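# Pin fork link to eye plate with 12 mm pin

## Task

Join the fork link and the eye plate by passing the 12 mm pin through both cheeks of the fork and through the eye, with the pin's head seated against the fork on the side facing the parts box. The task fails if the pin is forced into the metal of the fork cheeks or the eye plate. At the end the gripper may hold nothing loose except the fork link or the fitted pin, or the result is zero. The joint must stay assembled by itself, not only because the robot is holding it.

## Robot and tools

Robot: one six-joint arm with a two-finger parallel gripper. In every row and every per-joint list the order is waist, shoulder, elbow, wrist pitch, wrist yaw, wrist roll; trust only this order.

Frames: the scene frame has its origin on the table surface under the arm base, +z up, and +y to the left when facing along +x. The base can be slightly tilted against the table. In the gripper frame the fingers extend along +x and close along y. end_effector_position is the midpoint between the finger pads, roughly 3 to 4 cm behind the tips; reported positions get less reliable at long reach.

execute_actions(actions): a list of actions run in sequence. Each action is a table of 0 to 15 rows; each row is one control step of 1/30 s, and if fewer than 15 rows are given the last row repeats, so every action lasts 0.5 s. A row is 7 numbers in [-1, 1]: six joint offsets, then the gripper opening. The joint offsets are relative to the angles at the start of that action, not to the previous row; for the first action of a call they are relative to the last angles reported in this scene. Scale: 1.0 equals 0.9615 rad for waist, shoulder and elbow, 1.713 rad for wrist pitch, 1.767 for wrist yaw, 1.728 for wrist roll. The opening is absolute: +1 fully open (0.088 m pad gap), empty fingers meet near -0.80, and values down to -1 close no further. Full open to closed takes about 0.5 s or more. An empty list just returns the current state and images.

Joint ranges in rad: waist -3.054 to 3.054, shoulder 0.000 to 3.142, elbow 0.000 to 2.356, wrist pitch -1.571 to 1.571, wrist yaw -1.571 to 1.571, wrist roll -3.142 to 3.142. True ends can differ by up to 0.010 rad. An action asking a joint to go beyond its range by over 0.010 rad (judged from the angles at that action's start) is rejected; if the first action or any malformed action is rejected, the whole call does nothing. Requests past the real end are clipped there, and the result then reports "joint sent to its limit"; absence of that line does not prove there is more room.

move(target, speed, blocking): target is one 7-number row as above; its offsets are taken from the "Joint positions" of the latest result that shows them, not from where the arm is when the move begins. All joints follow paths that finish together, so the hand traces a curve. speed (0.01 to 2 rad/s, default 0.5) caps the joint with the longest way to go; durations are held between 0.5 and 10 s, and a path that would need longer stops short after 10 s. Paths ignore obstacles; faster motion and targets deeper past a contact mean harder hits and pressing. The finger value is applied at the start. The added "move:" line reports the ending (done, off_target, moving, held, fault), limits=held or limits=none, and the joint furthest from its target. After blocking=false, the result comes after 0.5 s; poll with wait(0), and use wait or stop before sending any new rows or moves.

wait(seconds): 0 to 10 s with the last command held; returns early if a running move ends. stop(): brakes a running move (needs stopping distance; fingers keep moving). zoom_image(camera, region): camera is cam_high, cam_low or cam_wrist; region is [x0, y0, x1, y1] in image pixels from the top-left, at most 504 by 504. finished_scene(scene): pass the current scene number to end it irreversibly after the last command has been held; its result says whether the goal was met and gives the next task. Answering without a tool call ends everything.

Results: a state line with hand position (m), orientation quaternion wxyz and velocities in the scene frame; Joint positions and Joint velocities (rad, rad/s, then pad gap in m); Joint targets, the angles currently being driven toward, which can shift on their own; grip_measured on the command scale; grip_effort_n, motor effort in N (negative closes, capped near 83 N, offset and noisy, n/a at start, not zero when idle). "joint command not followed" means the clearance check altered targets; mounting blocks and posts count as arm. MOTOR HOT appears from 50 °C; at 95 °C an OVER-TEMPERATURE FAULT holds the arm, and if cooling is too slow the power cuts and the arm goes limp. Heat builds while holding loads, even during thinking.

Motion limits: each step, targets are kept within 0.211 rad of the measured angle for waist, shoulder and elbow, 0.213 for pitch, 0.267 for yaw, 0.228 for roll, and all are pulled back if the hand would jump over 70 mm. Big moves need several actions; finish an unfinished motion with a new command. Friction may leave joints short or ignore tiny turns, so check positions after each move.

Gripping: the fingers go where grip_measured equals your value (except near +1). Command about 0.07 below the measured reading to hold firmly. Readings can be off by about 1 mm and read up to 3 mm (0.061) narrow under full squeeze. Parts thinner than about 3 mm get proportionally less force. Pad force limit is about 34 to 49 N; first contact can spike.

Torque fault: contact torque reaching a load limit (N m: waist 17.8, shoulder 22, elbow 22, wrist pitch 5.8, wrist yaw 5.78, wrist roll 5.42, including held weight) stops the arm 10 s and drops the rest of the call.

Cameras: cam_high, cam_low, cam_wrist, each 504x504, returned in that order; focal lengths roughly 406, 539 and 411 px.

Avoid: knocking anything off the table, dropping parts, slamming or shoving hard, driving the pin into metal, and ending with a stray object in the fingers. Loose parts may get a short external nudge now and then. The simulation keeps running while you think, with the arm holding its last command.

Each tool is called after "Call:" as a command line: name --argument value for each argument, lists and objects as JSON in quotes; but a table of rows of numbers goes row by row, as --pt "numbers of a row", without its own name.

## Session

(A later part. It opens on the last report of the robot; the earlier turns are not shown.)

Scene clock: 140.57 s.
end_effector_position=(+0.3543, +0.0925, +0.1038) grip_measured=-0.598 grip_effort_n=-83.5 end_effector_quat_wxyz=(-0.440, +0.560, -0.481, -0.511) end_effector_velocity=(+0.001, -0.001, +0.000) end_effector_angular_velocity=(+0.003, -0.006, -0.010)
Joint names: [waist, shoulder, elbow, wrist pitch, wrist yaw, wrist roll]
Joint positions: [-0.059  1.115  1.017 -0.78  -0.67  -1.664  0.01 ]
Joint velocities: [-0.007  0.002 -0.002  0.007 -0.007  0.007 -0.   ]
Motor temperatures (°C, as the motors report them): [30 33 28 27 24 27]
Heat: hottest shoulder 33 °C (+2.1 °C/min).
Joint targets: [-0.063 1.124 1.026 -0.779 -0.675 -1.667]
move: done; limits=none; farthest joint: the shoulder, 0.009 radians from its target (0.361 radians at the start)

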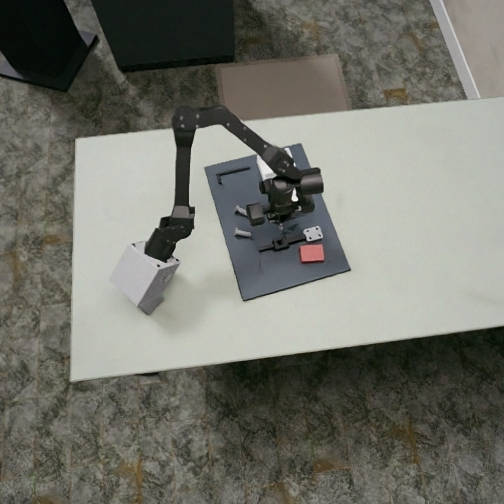

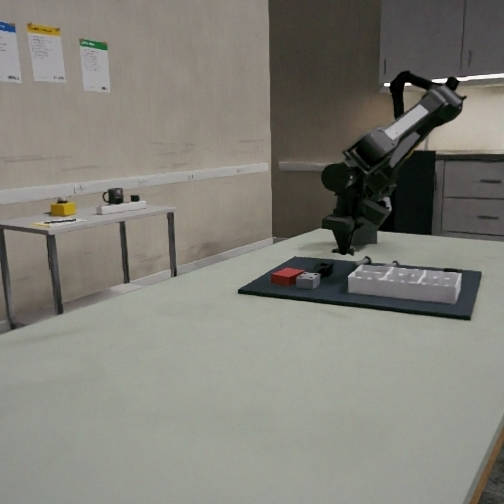

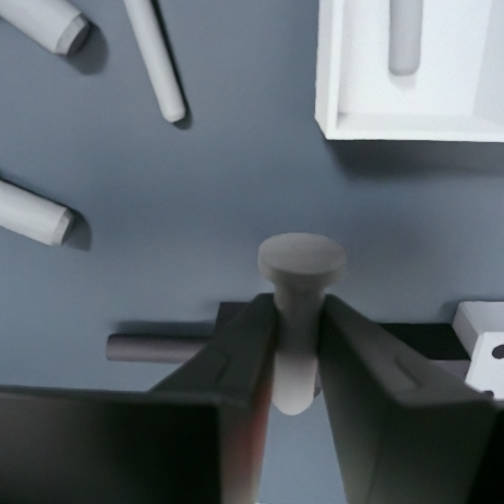

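Call:
move --target '[0.166,0.090,-0.093,0.143,0.062,0.0835,-0.68]' --speed 0.2

Call:
zoom_image --camera "cam_wrist" --region '[240,340,360,500]'

Call:
zoom_image --camera "cam_low" --region '[300,240,370,290]'

Call:
zoom_image --camera "cam_high" --region '[250,210,330,265]'

Scene clock: 145.00 s.
end_effector_position=(+0.3541, +0.0932, +0.0537) grip_measured=-0.598 grip_effort_n=-83.5 end_effector_quat_wxyz=(-0.439, +0.561, -0.480, -0.512) end_effector_velocity=(-0.004, -0.001, -0.000) end_effector_angular_velocity=(+0.004, +0.010, -0.002)
Joint names: [waist, shoulder, elbow, wrist pitch, wrist yaw, wrist roll]
Joint positions: [ 0.098  1.192  0.935 -0.537 -0.566 -1.523  0.01 ]
Joint velocities: [-0.002 -0.002 -0.007 -0.007 -0.007 -0.007 -0.   ]
Motor temperatures (°C, as the motors report them): [30 33 28 27 24 27]
Heat: hottest shoulder 33 °C (+2.0 °C/min).
Joint targets: [0.101 1.202 0.928 -0.535 -0.560 -1.520]
move: done; limits=none; farthest joint: the shoulder, 0.010 radians from its target (0.086 radians at the start)

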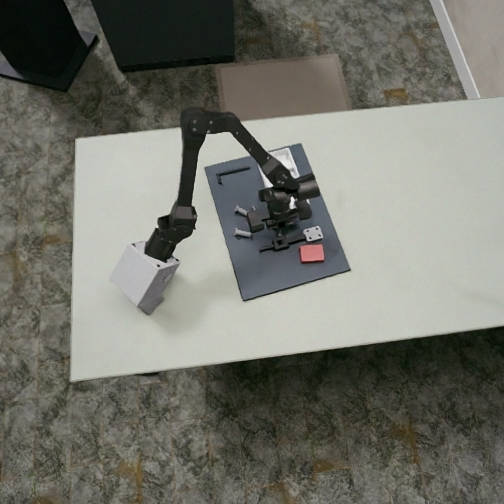

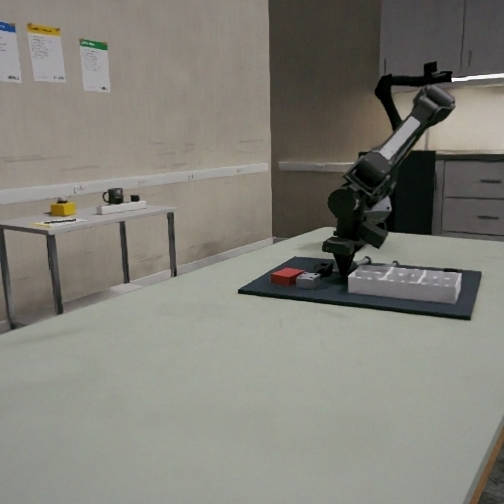

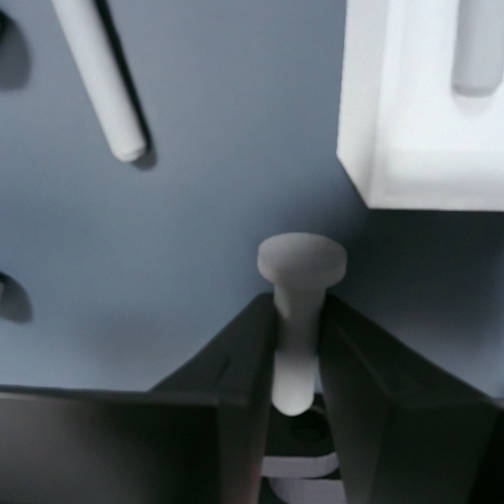

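Region (240, 340, 360, 500) of cam_wrist's 504x504 image, scaled by 3.150, with more detail than that image has; it fills the left 378 columns of this view, and the rest is white.

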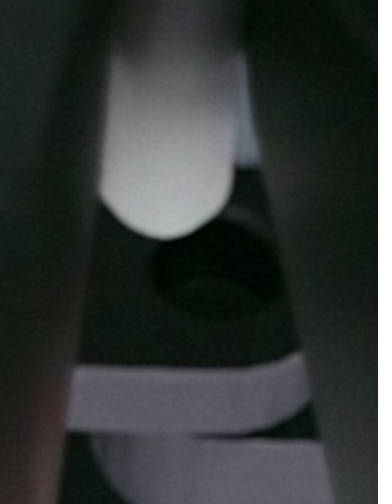

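Region (300, 240, 370, 290) of cam_low's 504x504 image, scaled by 7.200, with more detail than that image has; it fills the top 360 rows of this view, and the rest is white.

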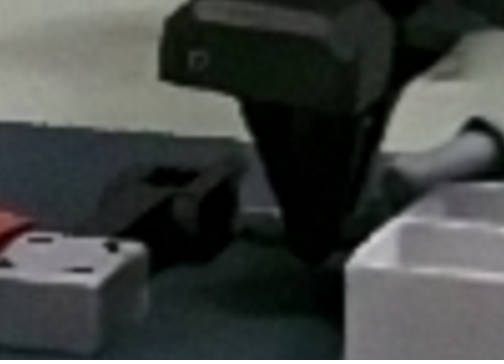

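Region (250, 210, 330, 265) of cam_high's 504x504 image, scaled by 6.300, with more detail than that image has; it fills the top 346 rows of this view, and the rest is white.

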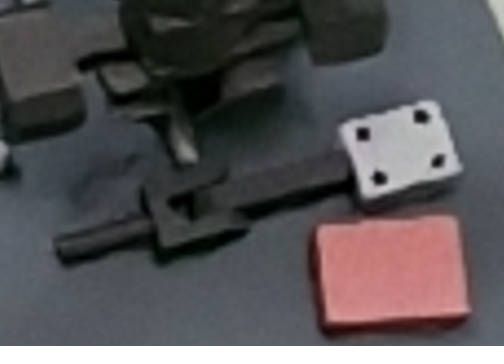

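Call:
move --target '[-0.021,0.036,0.034,-0.005,-0.009,-0.010,-0.68]' --speed 0.05

Call:
zoom_image --camera "cam_wrist" --region '[240,340,360,500]'

Call:
zoom_image --camera "cam_low" --region '[300,240,370,290]'

Scene clock: 152.87 s.
end_effector_position=(+0.3604, +0.0898, +0.0539) grip_measured=-0.598 grip_effort_n=-83.5 end_effector_quat_wxyz=(-0.439, +0.561, -0.480, -0.512) end_effector_velocity=(-0.003, -0.002, +0.001) end_effector_angular_velocity=(-0.011, +0.010, -0.019)
Joint names: [waist, shoulder, elbow, wrist pitch, wrist yaw, wrist roll]
Joint positions: [ 0.082  1.217  0.959 -0.544 -0.577 -1.537  0.01 ]
Joint velocities: [-0.002 -0.002  0.002 -0.022  0.007  0.007 -0.   ]
Motor temperatures (°C, as the motors report them): [30 33 28 27 24 27]
Heat: hottest shoulder 33 °C (+2.0 °C/min).
Joint targets: [0.078 1.227 0.967 -0.546 -0.582 -1.540]
move: done; limits=none; farthest joint: the shoulder, 0.010 radians from its target (0.034 radians at the start)

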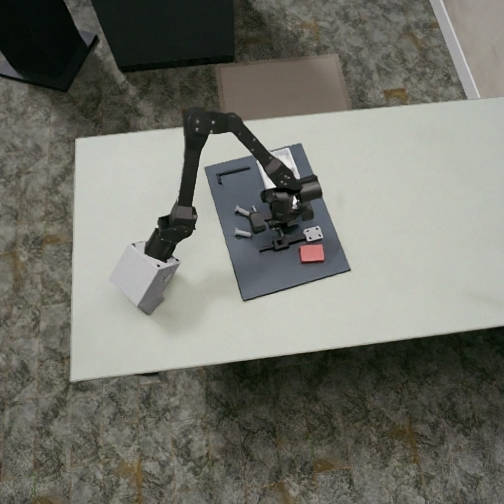

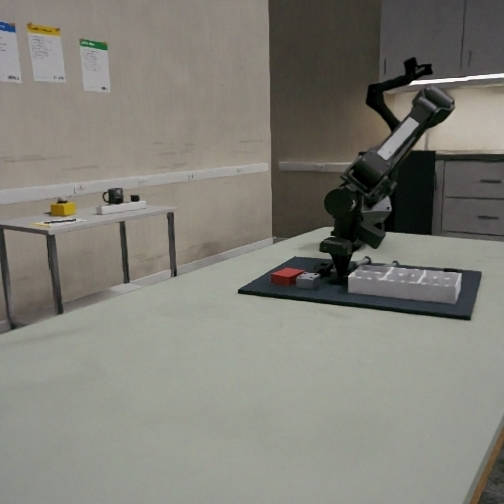

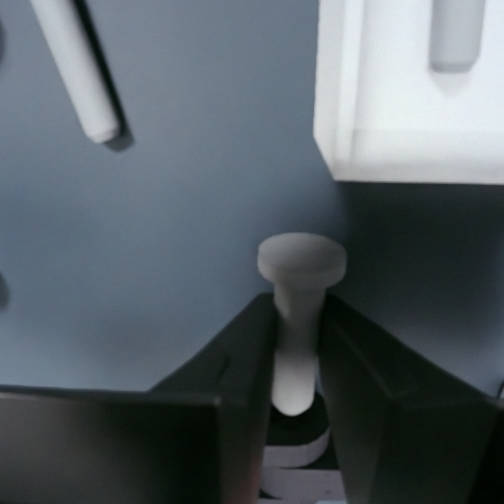

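Region (240, 340, 360, 500) of cam_wrist's 504x504 image, scaled by 3.150, with more detail than that image has; it fills the left 378 columns of this view, and the rest is white.

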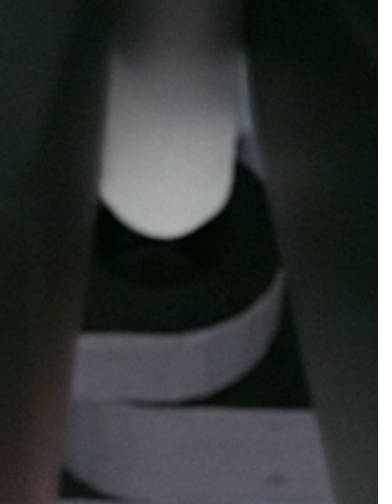

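Region (300, 240, 370, 290) of cam_low's 504x504 image, scaled by 7.200, with more detail than that image has; it fills the top 360 rows of this view, and the rest is white.

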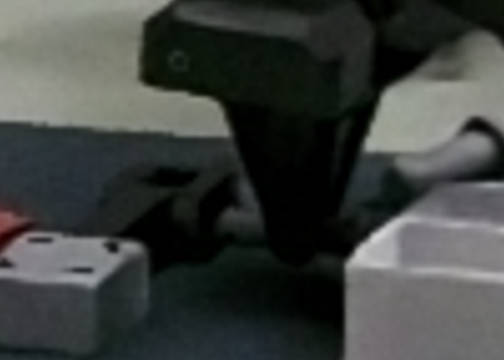

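Call:
move --target '[-0.019,0.018,0,-0.002,-0.008,-0.009,-0.68]' --speed 0.02

Call:
zoom_image --camera "cam_wrist" --region '[240,340,360,500]'

Scene clock: 157.43 s.
end_effector_position=(+0.3608, +0.0859, +0.0543) grip_measured=-0.598 grip_effort_n=-83.5 end_effector_quat_wxyz=(-0.439, +0.561, -0.481, -0.512) end_effector_velocity=(-0.004, +0.004, -0.001) end_effector_angular_velocity=(+0.033, +0.015, -0.002)
Joint names: [waist, shoulder, elbow, wrist pitch, wrist yaw, wrist roll]
Joint positions: [ 0.068  1.224  0.96  -0.546 -0.586 -1.549  0.01 ]
Joint velocities: [-0.002 -0.002 -0.007 -0.007 -0.037 -0.007 -0.   ]
Motor temperatures (°C, as the motors report them): [30 33 28 27 24 27]
Heat: hottest shoulder 33 °C (+2.0 °C/min).
Joint targets: [0.064 1.234 0.959 -0.547 -0.591 -1.553]
move: done; limits=none; farthest joint: the shoulder, 0.010 radians from its target (0.018 radians at the start)

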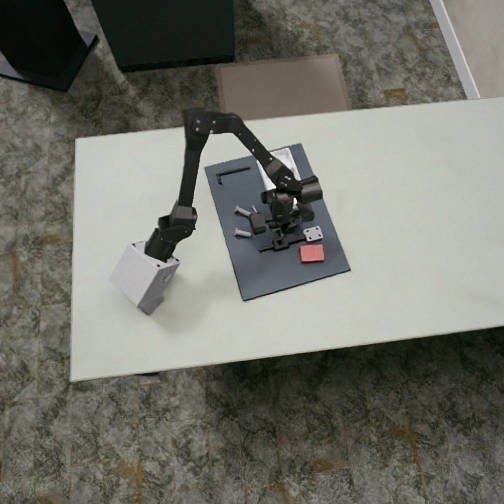

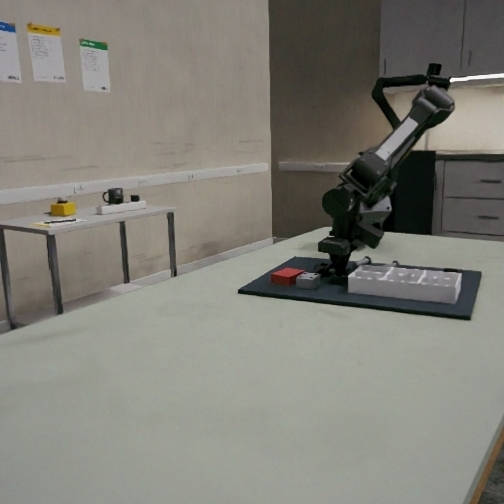

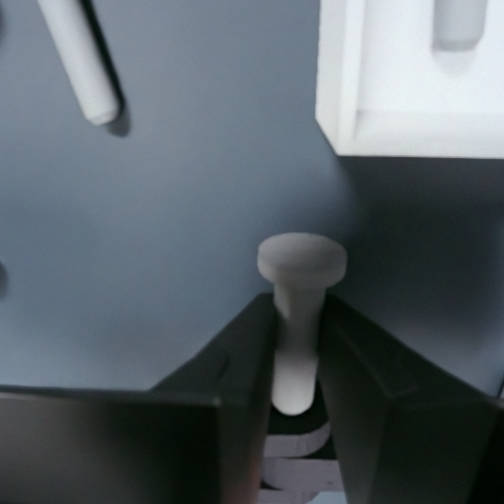

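Region (240, 340, 360, 500) of cam_wrist's 504x504 image, scaled by 3.150, with more detail than that image has; it fills the left 378 columns of this view, and the rest is white.

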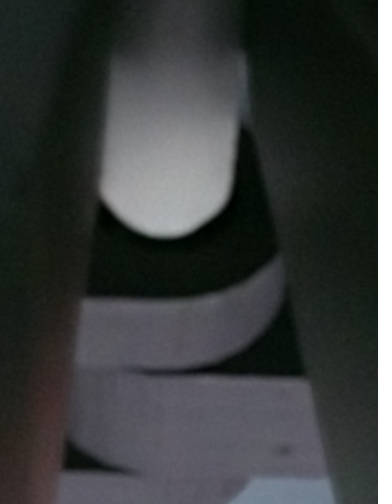

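Call:
move --target '[-0.017,0.019,-0.004,0,-0.0075,-0.008,-0.68]' --speed 0.015

Call:
zoom_image --camera "cam_wrist" --region '[240,340,360,500]'

Scene clock: 160.83 s.
end_effector_position=(+0.3610, +0.0828, +0.0541) grip_measured=-0.598 grip_effort_n=-83.5 end_effector_quat_wxyz=(-0.439, +0.559, -0.481, -0.513) end_effector_velocity=(-0.002, +0.002, +0.000) end_effector_angular_velocity=(+0.019, +0.008, +0.001)
Joint names: [waist, shoulder, elbow, wrist pitch, wrist yaw, wrist roll]
Joint positions: [ 0.057  1.232  0.96  -0.546 -0.595 -1.56   0.01 ]
Joint velocities: [-0.002 -0.002 -0.002 -0.007 -0.022 -0.007 -0.   ]
Motor temperatures (°C, as the motors report them): [30 33 28 27 24 27]
Heat: hottest shoulder 33 °C (+2.0 °C/min).
Joint targets: [0.052 1.242 0.956 -0.546 -0.599 -1.563]
move: done; limits=none; farthest joint: the shoulder, 0.010 radians from its target (0.018 radians at the start)

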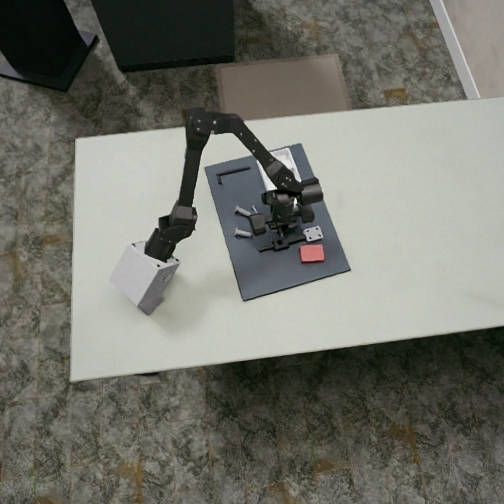

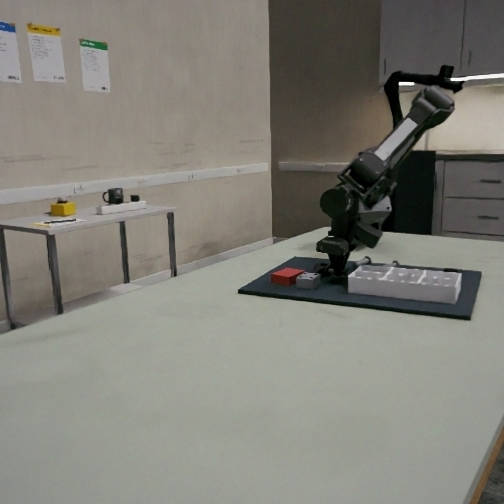

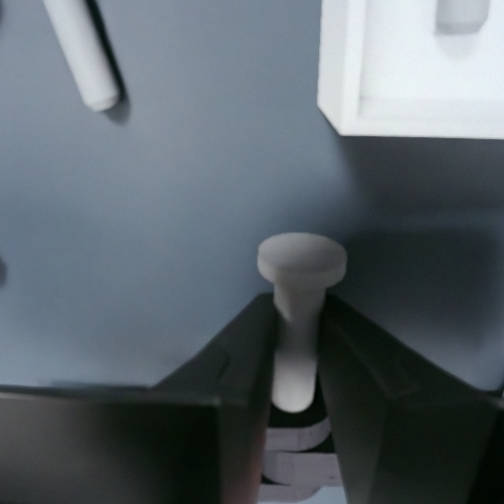

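Region (240, 340, 360, 500) of cam_wrist's 504x504 image, scaled by 3.150, with more detail than that image has; it fills the left 378 columns of this view, and the rest is white.

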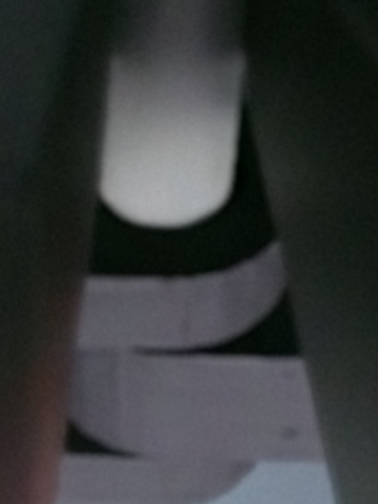

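Entering. 6 mm more.

Call:
move --target '[-0.027,0.023,-0.004,0.002,-0.010,-0.013,-0.68]' --speed 0.02

Scene clock: 164.33 s.
end_effector_position=(+0.3622, +0.0773, +0.0544) grip_measured=-0.598 grip_effort_n=-83.5 end_effector_quat_wxyz=(-0.439, +0.560, -0.480, -0.514) end_effector_velocity=(-0.003, +0.004, -0.000) end_effector_angular_velocity=(+0.022, +0.011, +0.004)
Joint names: [waist, shoulder, elbow, wrist pitch, wrist yaw, wrist roll]
Joint positions: [ 0.037  1.244  0.96  -0.542 -0.61  -1.58   0.01 ]
Joint velocities: [ 0.002 -0.002 -0.002 -0.007 -0.022 -0.007 -0.   ]
Motor temperatures (°C, as the motors report them): [30 33 28 27 24 27]
Heat: hottest shoulder 33 °C (+2.0 °C/min).
Joint targets: [0.031 1.254 0.956 -0.542 -0.613 -1.583]
move: done; limits=none; farthest joint: the shoulder, 0.010 radians from its target (0.022 radians at the start)

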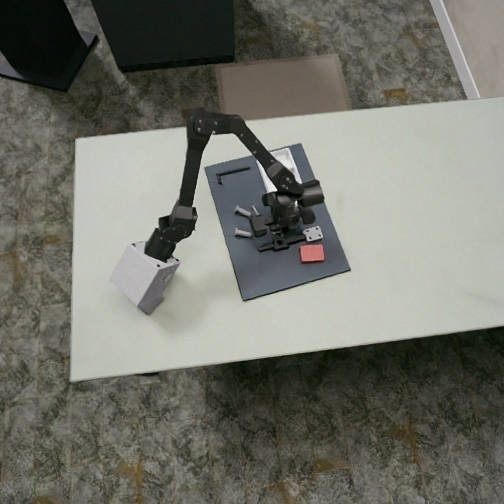

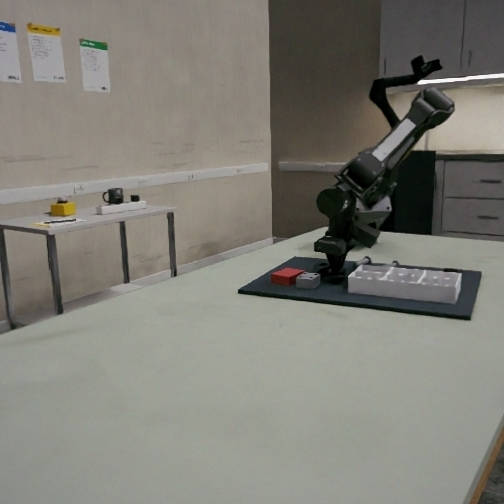

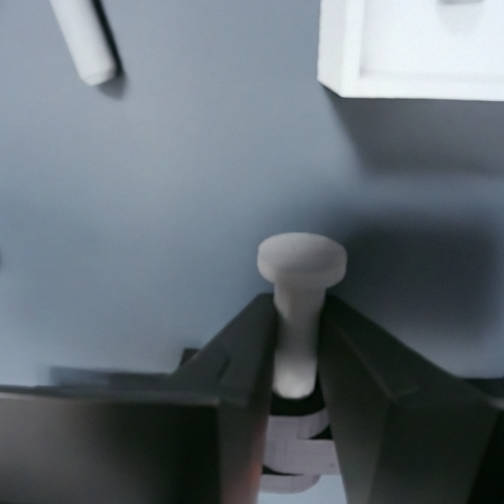

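Going smoothly; gently try into the eye.

Call:
move --target '[-0.021,0.021,-0.006,0.001,-0.007,-0.010,-0.68]' --speed 0.015

Scene clock: 168.20 s.
end_effector_position=(+0.3627, +0.0734, +0.0542) grip_measured=-0.598 grip_effort_n=-83.5 end_effector_quat_wxyz=(-0.438, +0.560, -0.479, -0.515) end_effector_velocity=(-0.002, +0.000, +0.000) end_effector_angular_velocity=(+0.005, +0.006, +0.001)
Joint names: [waist, shoulder, elbow, wrist pitch, wrist yaw, wrist roll]
Joint positions: [ 0.024  1.254  0.96  -0.54  -0.621 -1.594  0.01 ]
Joint velocities: [-0.002 -0.002 -0.002 -0.007 -0.007 -0.007  0.   ]
Motor temperatures (°C, as the motors report them): [30 33 28 27 24 27]
Heat: hottest shoulder 33 °C (+2.0 °C/min).
Joint targets: [0.017 1.264 0.954 -0.541 -0.622 -1.597]
move: done; limits=none; farthest joint: the shoulder, 0.010 radians from its target (0.020 radians at the start)

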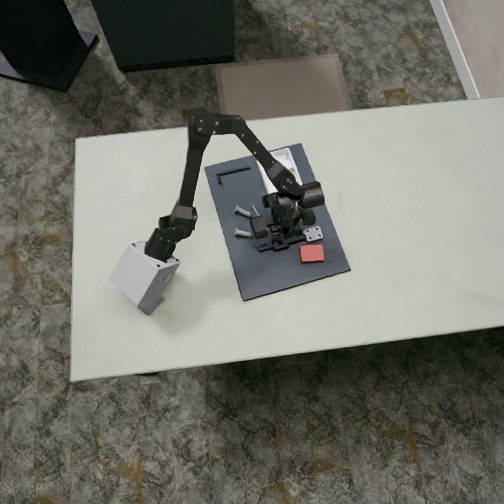

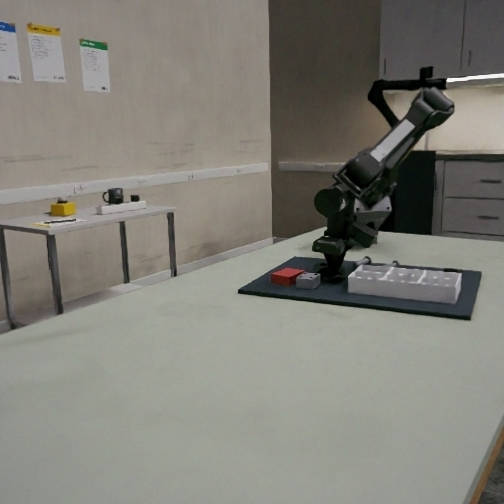

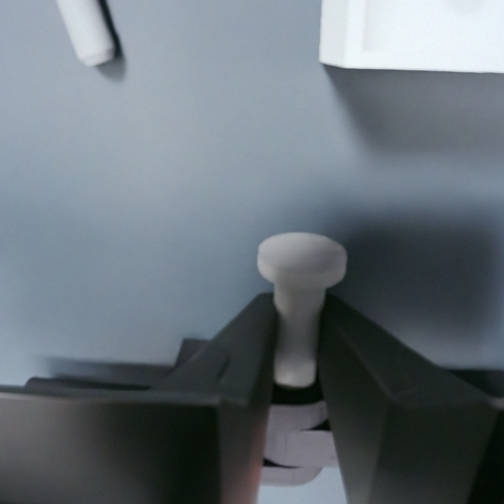

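Call:
move --target '[-0.023,0.020,-0.004,0.001,-0.007,-0.011,-0.68]' --speed 0.015

Scene clock: 171.13 s.
end_effector_position=(+0.3627, +0.0726, +0.0541) grip_measured=-0.598 grip_effort_n=-83.5 end_effector_quat_wxyz=(-0.440, +0.558, -0.475, -0.520) end_effector_velocity=(-0.004, -0.004, -0.001) end_effector_angular_velocity=(-0.010, +0.011, -0.005)
Joint names: [waist, shoulder, elbow, wrist pitch, wrist yaw, wrist roll]
Joint positions: [ 0.015  1.26   0.96  -0.54  -0.64  -1.61   0.01 ]
Joint velocities: [-0.002  0.002 -0.007 -0.007  0.007 -0.007 -0.   ]
Motor temperatures (°C, as the motors report them): [30 32 28 27 24 27]
Heat: hottest shoulder 32 °C (+1.0 °C/min).
Joint targets: [0.002 1.273 0.956 -0.539 -0.633 -1.613]
move: off_target; limits=none; farthest joint: the waist, 0.013 radians from its target (0.022 radians at the start)

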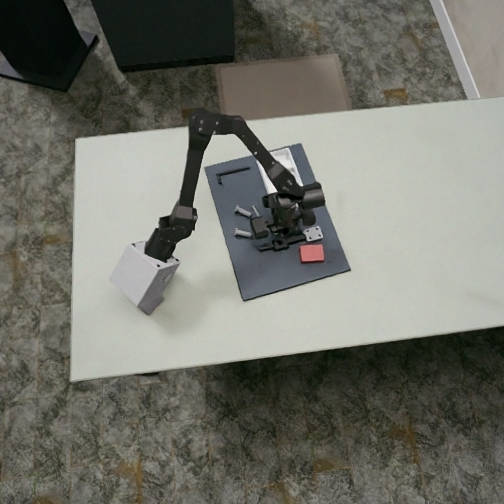

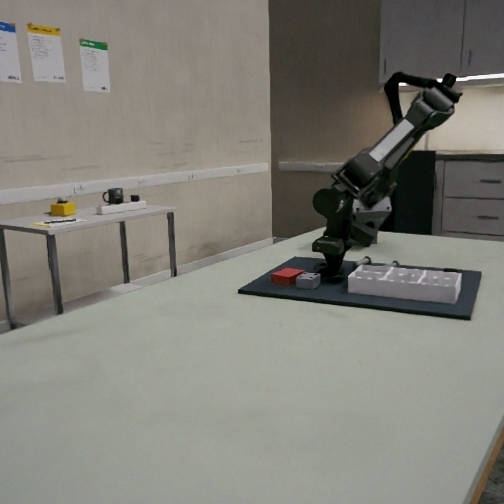

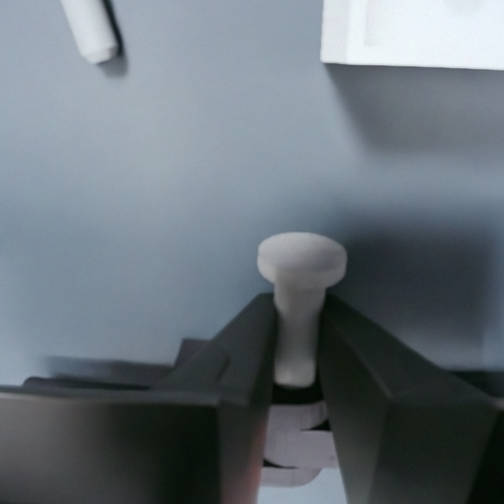

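Call:
move --target '[-0.009,0,0,-0.008,0.005,0.003,-0.68]' --speed 0.012

Call:
move --target '[-0.009,0,0,0.012,0.005,0,-0.68]' --speed 0.012

Scene clock: 175.73 s.
end_effector_position=(+0.3619, +0.0725, +0.0542) grip_measured=-0.598 grip_effort_n=-83.5 end_effector_quat_wxyz=(-0.440, +0.556, -0.476, -0.520) end_effector_velocity=(-0.006, +0.000, +0.001) end_effector_angular_velocity=(+0.003, +0.023, -0.029)
Joint names: [waist, shoulder, elbow, wrist pitch, wrist yaw, wrist roll]
Joint positions: [ 0.015  1.26   0.96  -0.545 -0.641 -1.609  0.01 ]
Joint velocities: [-0.002 -0.002  0.002 -0.037 -0.007  0.007 -0.   ]
Motor temperatures (°C, as the motors report them): [31 32 28 27 24 27]
Heat: hottest shoulder 32 °C (+1.0 °C/min).
Joint targets: [0.006 1.260 0.960 -0.554 -0.631 -1.605]
move: done; limits=none; farthest joint: the wrist yaw, 0.010 radians from its target (0.009 radians at the start)

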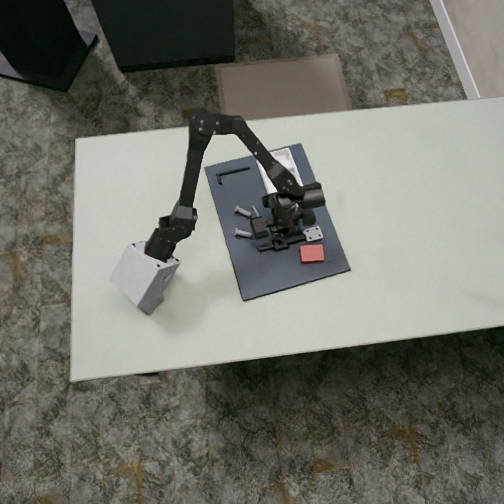

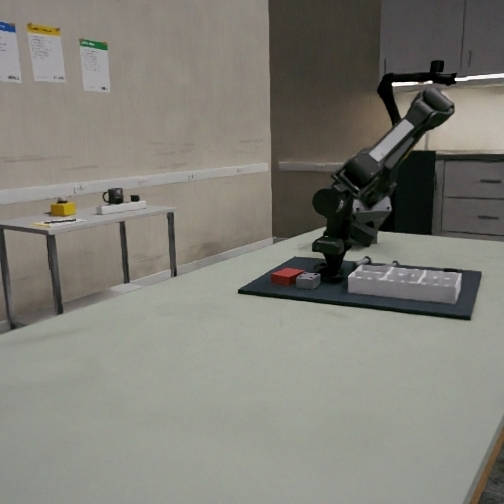

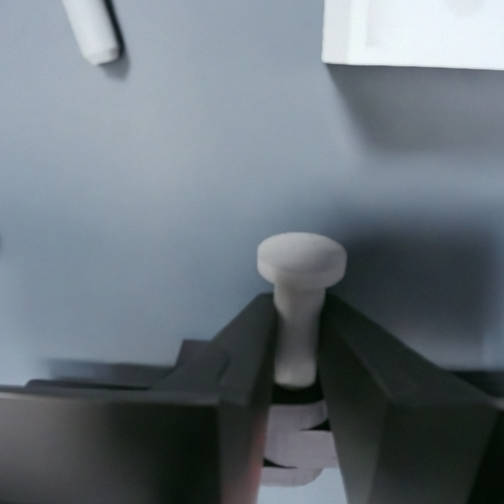

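Scene clock: 177.67 s.
end_effector_position=(+0.3637, +0.0729, +0.0541) grip_measured=-0.598 grip_effort_n=-83.5 end_effector_quat_wxyz=(-0.440, +0.559, -0.473, -0.520) end_effector_velocity=(-0.002, +0.003, +0.000) end_effector_angular_velocity=(+0.019, +0.008, +0.016)
Joint names: [waist, shoulder, elbow, wrist pitch, wrist yaw, wrist roll]
Joint positions: [ 0.015  1.26   0.96  -0.535 -0.641 -1.609  0.01 ]
Joint velocities: [-0.002 -0.002 -0.002 -0.007 -0.022 -0.022 -0.   ]
Motor temperatures (°C, as the motors report them): [31 32 28 27 24 27]
Heat: hottest shoulder 32 °C (+1.0 °C/min).
Joint targets: [0.006 1.260 0.960 -0.524 -0.632 -1.609]
move: done; limits=none; farthest joint: the wrist pitch, 0.010 radians from its target (0.020 radians at the start)

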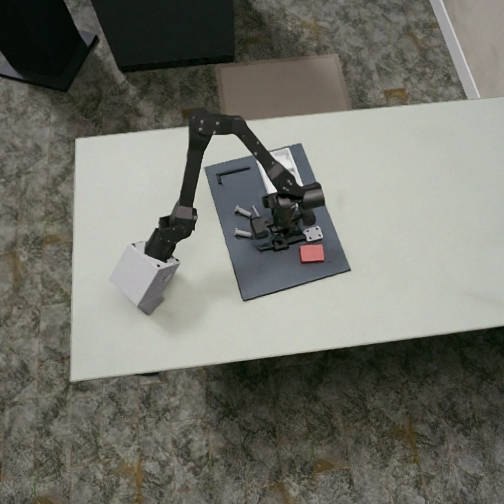

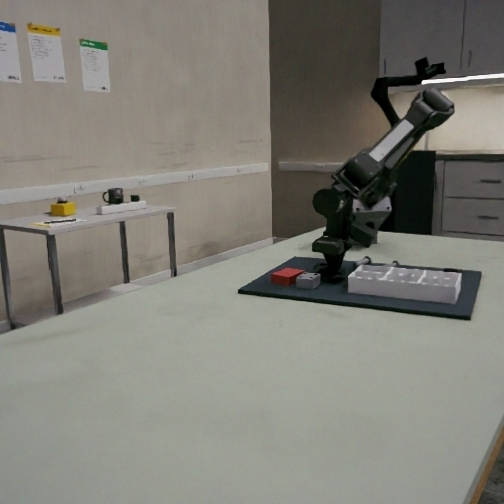

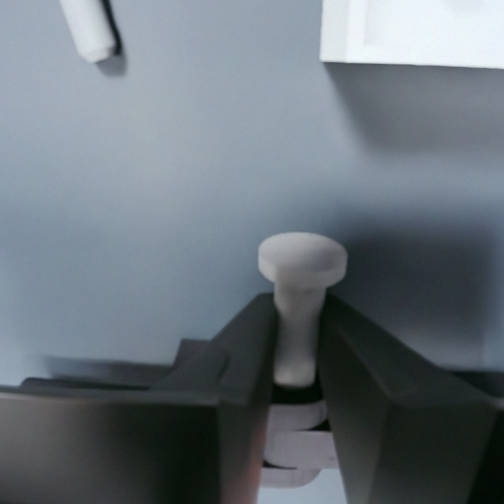

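Call:
move --target '[0,0,0,-0.002,0,0,-0.3]'

Call:
move --target '[-0.135,-0.075,0.076,-0.115,-0.05,-0.067,-0.3]' --speed 0.4

Call:
move --target '[-0.106,0.082,0.025,-0.033,-0.073,0.84,1]' --speed 1.2

Scene clock: 182.40 s.
end_effector_position=(+0.3633, +0.0728, +0.0541) grip_measured=-0.304 grip_effort_n=17.4 end_effector_quat_wxyz=(-0.440, +0.558, -0.474, -0.520) end_effector_velocity=(-0.003, +0.002, -0.001) end_effector_angular_velocity=(+0.019, +0.010, -0.017)
Joint names: [waist, shoulder, elbow, wrist pitch, wrist yaw, wrist roll]
Joint positions: [ 0.015  1.26   0.96  -0.537 -0.641 -1.609  0.024]
Joint velocities: [-0.002  0.002 -0.002 -0.007 -0.022  0.007  0.   ]
Motor temperatures (°C, as the motors report them): [31 33 28 27 24 27]
Heat: hottest shoulder 33 °C (+1.0 °C/min).
Joint targets: [0.015 1.260 0.960 -0.538 -0.641 -1.609]
move: done; limits=none; farthest joint: the wrist pitch, 0.001 radians from its target (0.004 radians at the start)

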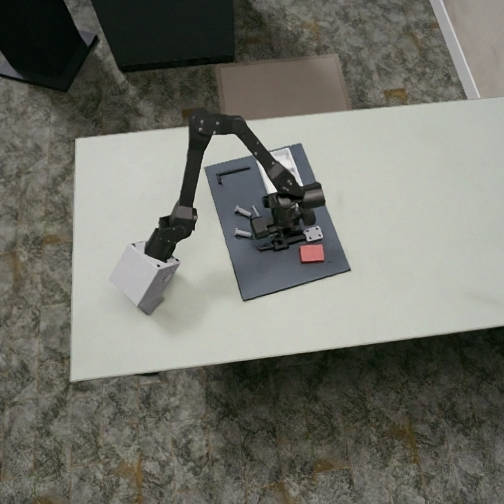

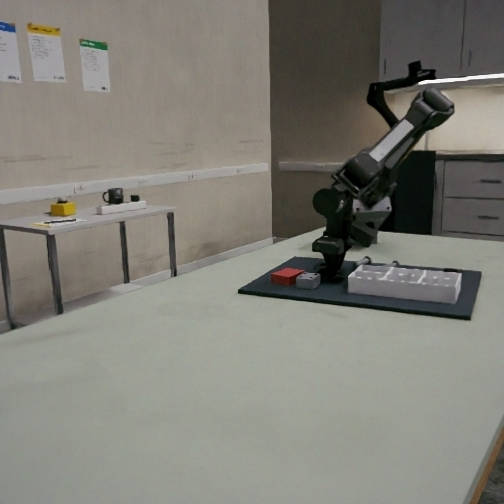

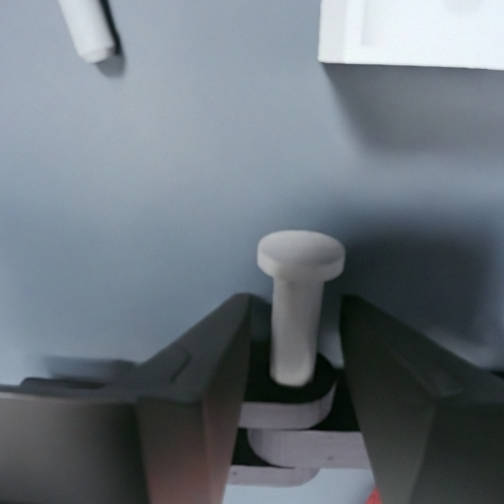

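Scene clock: 183.50 s.
end_effector_position=(+0.3651, +0.0732, +0.0960) grip_measured=-0.304 grip_effort_n=17.9 end_effector_quat_wxyz=(-0.444, +0.559, -0.472, -0.517) end_effector_velocity=(-0.002, -0.002, +0.001) end_effector_angular_velocity=(-0.009, +0.005, +0.015)
Joint names: [waist, shoulder, elbow, wrist pitch, wrist yaw, wrist roll]
Joint positions: [-0.111  1.198  1.026 -0.732 -0.724 -1.722  0.024]
Joint velocities: [-0.002 -0.002 -0.002 -0.007  0.007 -0.022 -0.   ]
Motor temperatures (°C, as the motors report them): [31 33 28 27 24 27]
Heat: hottest shoulder 33 °C (+1.0 °C/min).
Joint targets: [-0.115 1.188 1.033 -0.734 -0.729 -1.725]
move: done; limits=none; farthest joint: the shoulder, 0.010 radians from its target (0.073 radians at the start)

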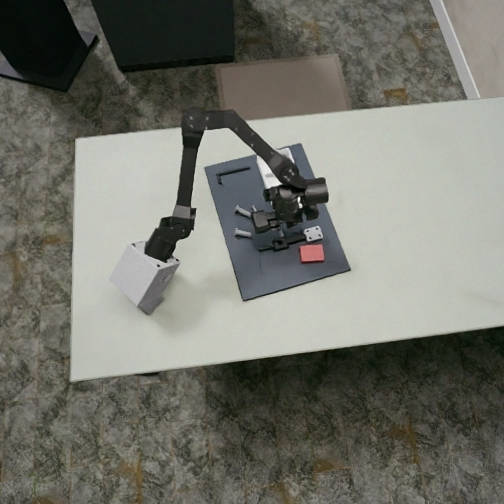

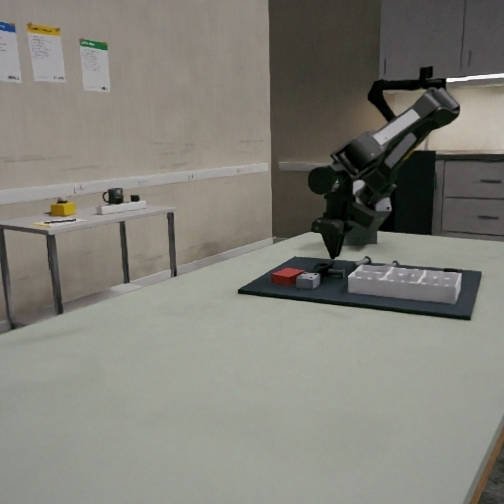

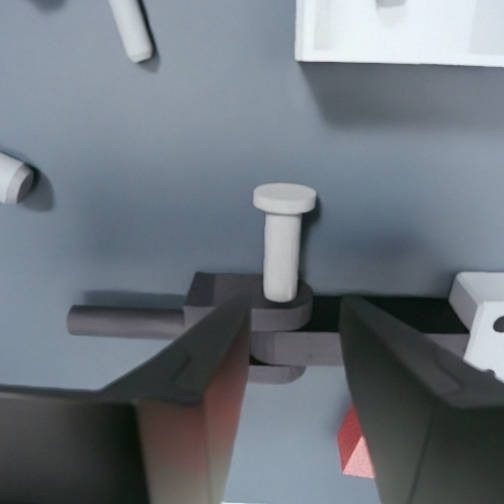

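Scene clock: 185.53 s.
end_effector_position=(+0.3643, +0.0563, +0.1007) grip_measured=+1.000 grip_effort_n=17.0 end_effector_quat_wxyz=(+0.707, -0.054, +0.704, +0.052) end_effector_velocity=(-0.001, +0.002, +0.001) end_effector_angular_velocity=(+0.006, -0.001, +0.004)
Joint names: [waist, shoulder, elbow, wrist pitch, wrist yaw, wrist roll]
Joint positions: [-0.21   1.268  1.043 -0.787 -0.847 -0.273  0.088]
Joint velocities: [-0.002 -0.007 -0.002 -0.007 -0.007 -0.007  0.   ]
Motor temperatures (°C, as the motors report them): [31 33 28 27 24 27]
Heat: hottest shoulder 33 °C (+0.0 °C/min).
Joint targets: [-0.213 1.277 1.050 -0.789 -0.853 -0.270]
move: done; limits=none; farthest joint: the shoulder, 0.009 radians from its target (0.079 radians at the start)

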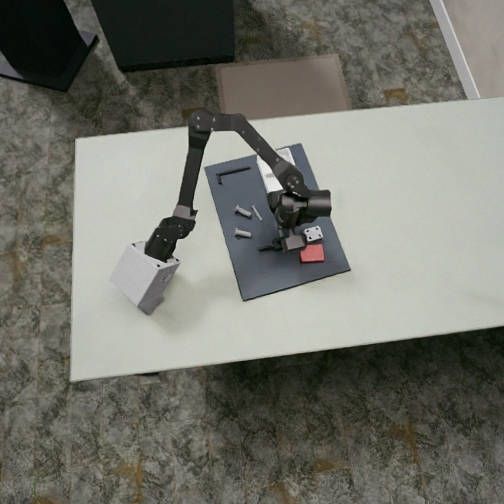

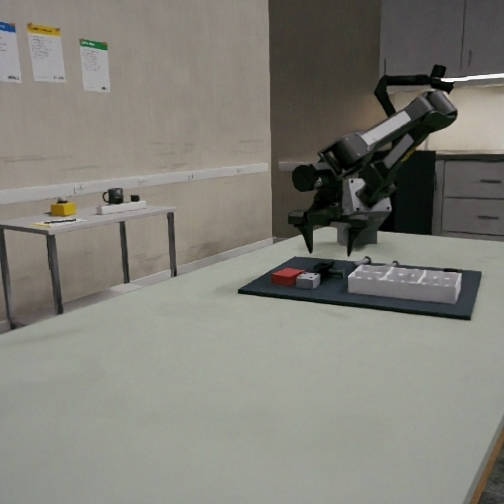

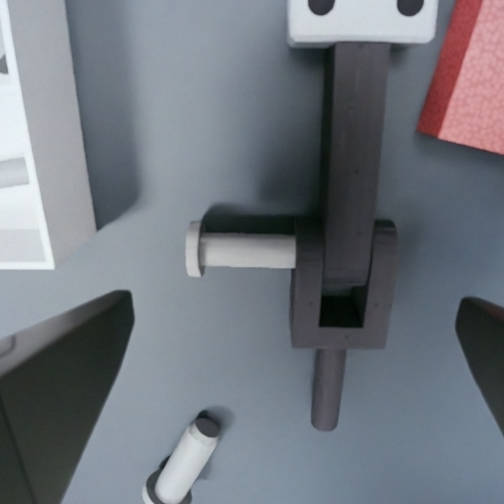

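Call:
move --target '[0.143,0.068,-0.093,0.145,0.046,0.09,1]' --speed 0.25

Call:
move --target '[0,0,0,0,0,0,0.77]'

Call:
zoom_image --camera "cam_wrist" --region '[130,220,470,460]'

Scene clock: 190.27 s.
end_effector_position=(+0.3633, +0.0552, +0.0555) grip_measured=+1.000 grip_effort_n=17.9 end_effector_quat_wxyz=(+0.705, -0.054, +0.705, +0.054) end_effector_velocity=(-0.003, +0.001, -0.001) end_effector_angular_velocity=(+0.009, +0.010, +0.000)
Joint names: [waist, shoulder, elbow, wrist pitch, wrist yaw, wrist roll]
Joint positions: [-0.076  1.323  0.96  -0.541 -0.771 -0.121  0.088]
Joint velocities: [ 0.002  0.002 -0.002 -0.007 -0.007 -0.007  0.   ]
Motor temperatures (°C, as the motors report them): [31 32 28 27 24 27]
Heat: hottest shoulder 32 °C (-1.0 °C/min).
Joint targets: [-0.073 1.333 0.953 -0.539 -0.766 -0.118]
move: done; limits=none; farthest joint: the shoulder, 0.010 radians from its target (0.066 radians at the start)

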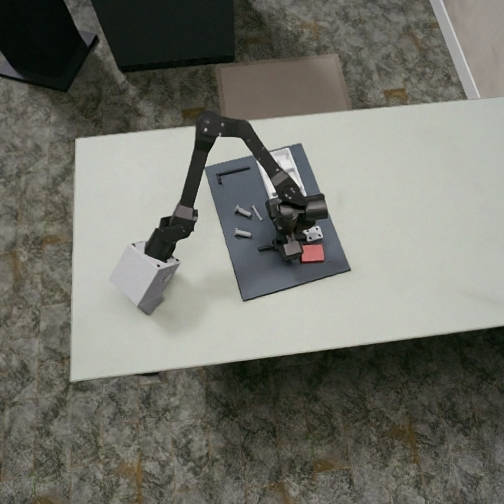

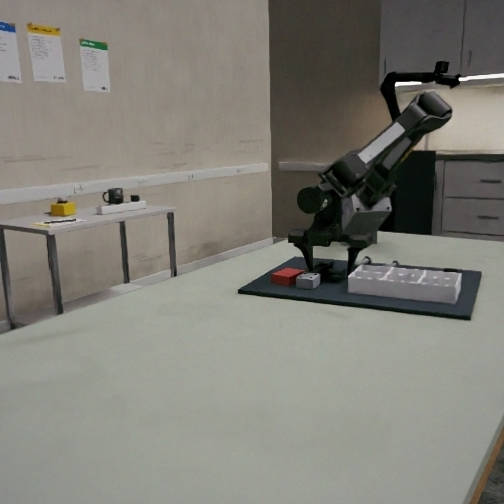

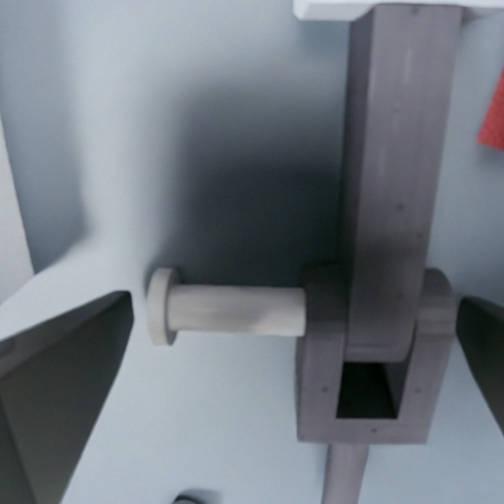

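Scene clock: 190.83 s.
end_effector_position=(+0.3633, +0.0553, +0.0554) grip_measured=+0.775 grip_effort_n=-19.3 end_effector_quat_wxyz=(+0.705, -0.054, +0.705, +0.054) end_effector_velocity=(-0.002, -0.002, +0.001) end_effector_angular_velocity=(-0.009, +0.004, +0.001)
Joint names: [waist, shoulder, elbow, wrist pitch, wrist yaw, wrist roll]
Joint positions: [-0.076  1.323  0.96  -0.541 -0.771 -0.121  0.077]
Joint velocities: [-0.002 -0.002 -0.002 -0.007  0.007 -0.007 -0.001]
Motor temperatures (°C, as the motors report them): [31 32 28 27 24 27]
Heat: hottest shoulder 32 °C (-1.0 °C/min).
Joint targets: [-0.076 1.323 0.960 -0.541 -0.771 -0.121]
move: done; limits=none; farthest joint: the waist, 0.000 radians from its target (0.000 radians at the start)

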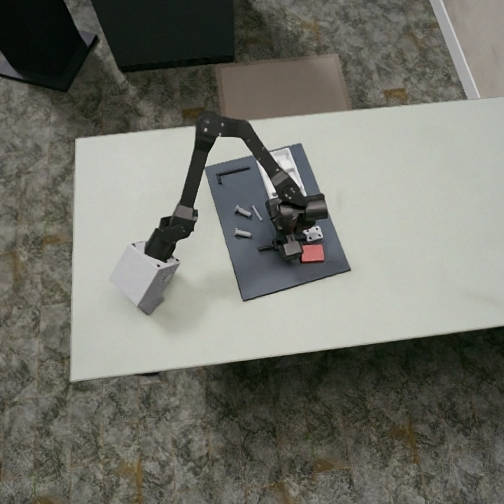

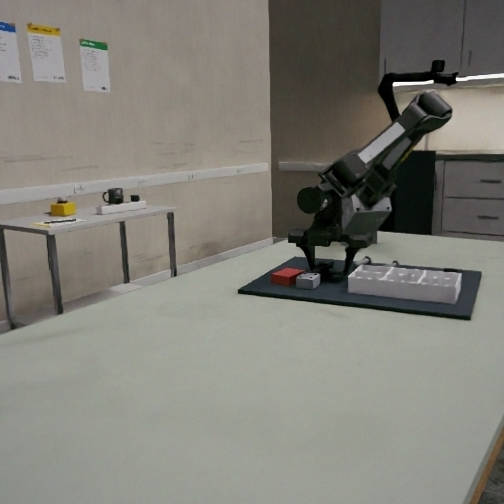

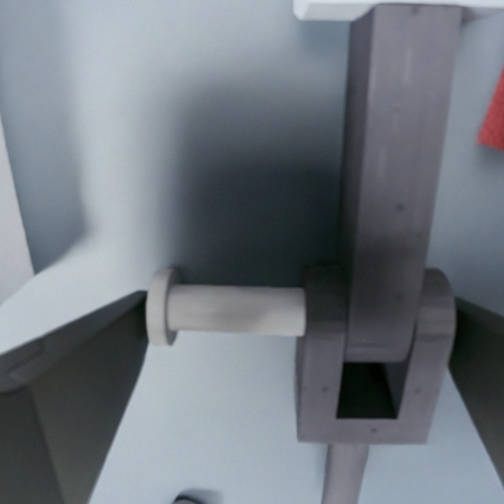

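Region (130, 220, 470, 460) of cam_wrist's 504x504 image, scaled by 1.482, with more detail than that image has; it fills the top 356 rows of this view, and the rest is white.

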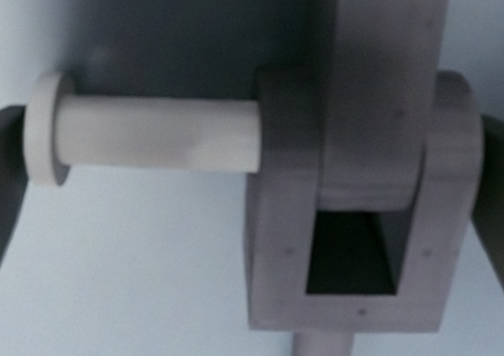

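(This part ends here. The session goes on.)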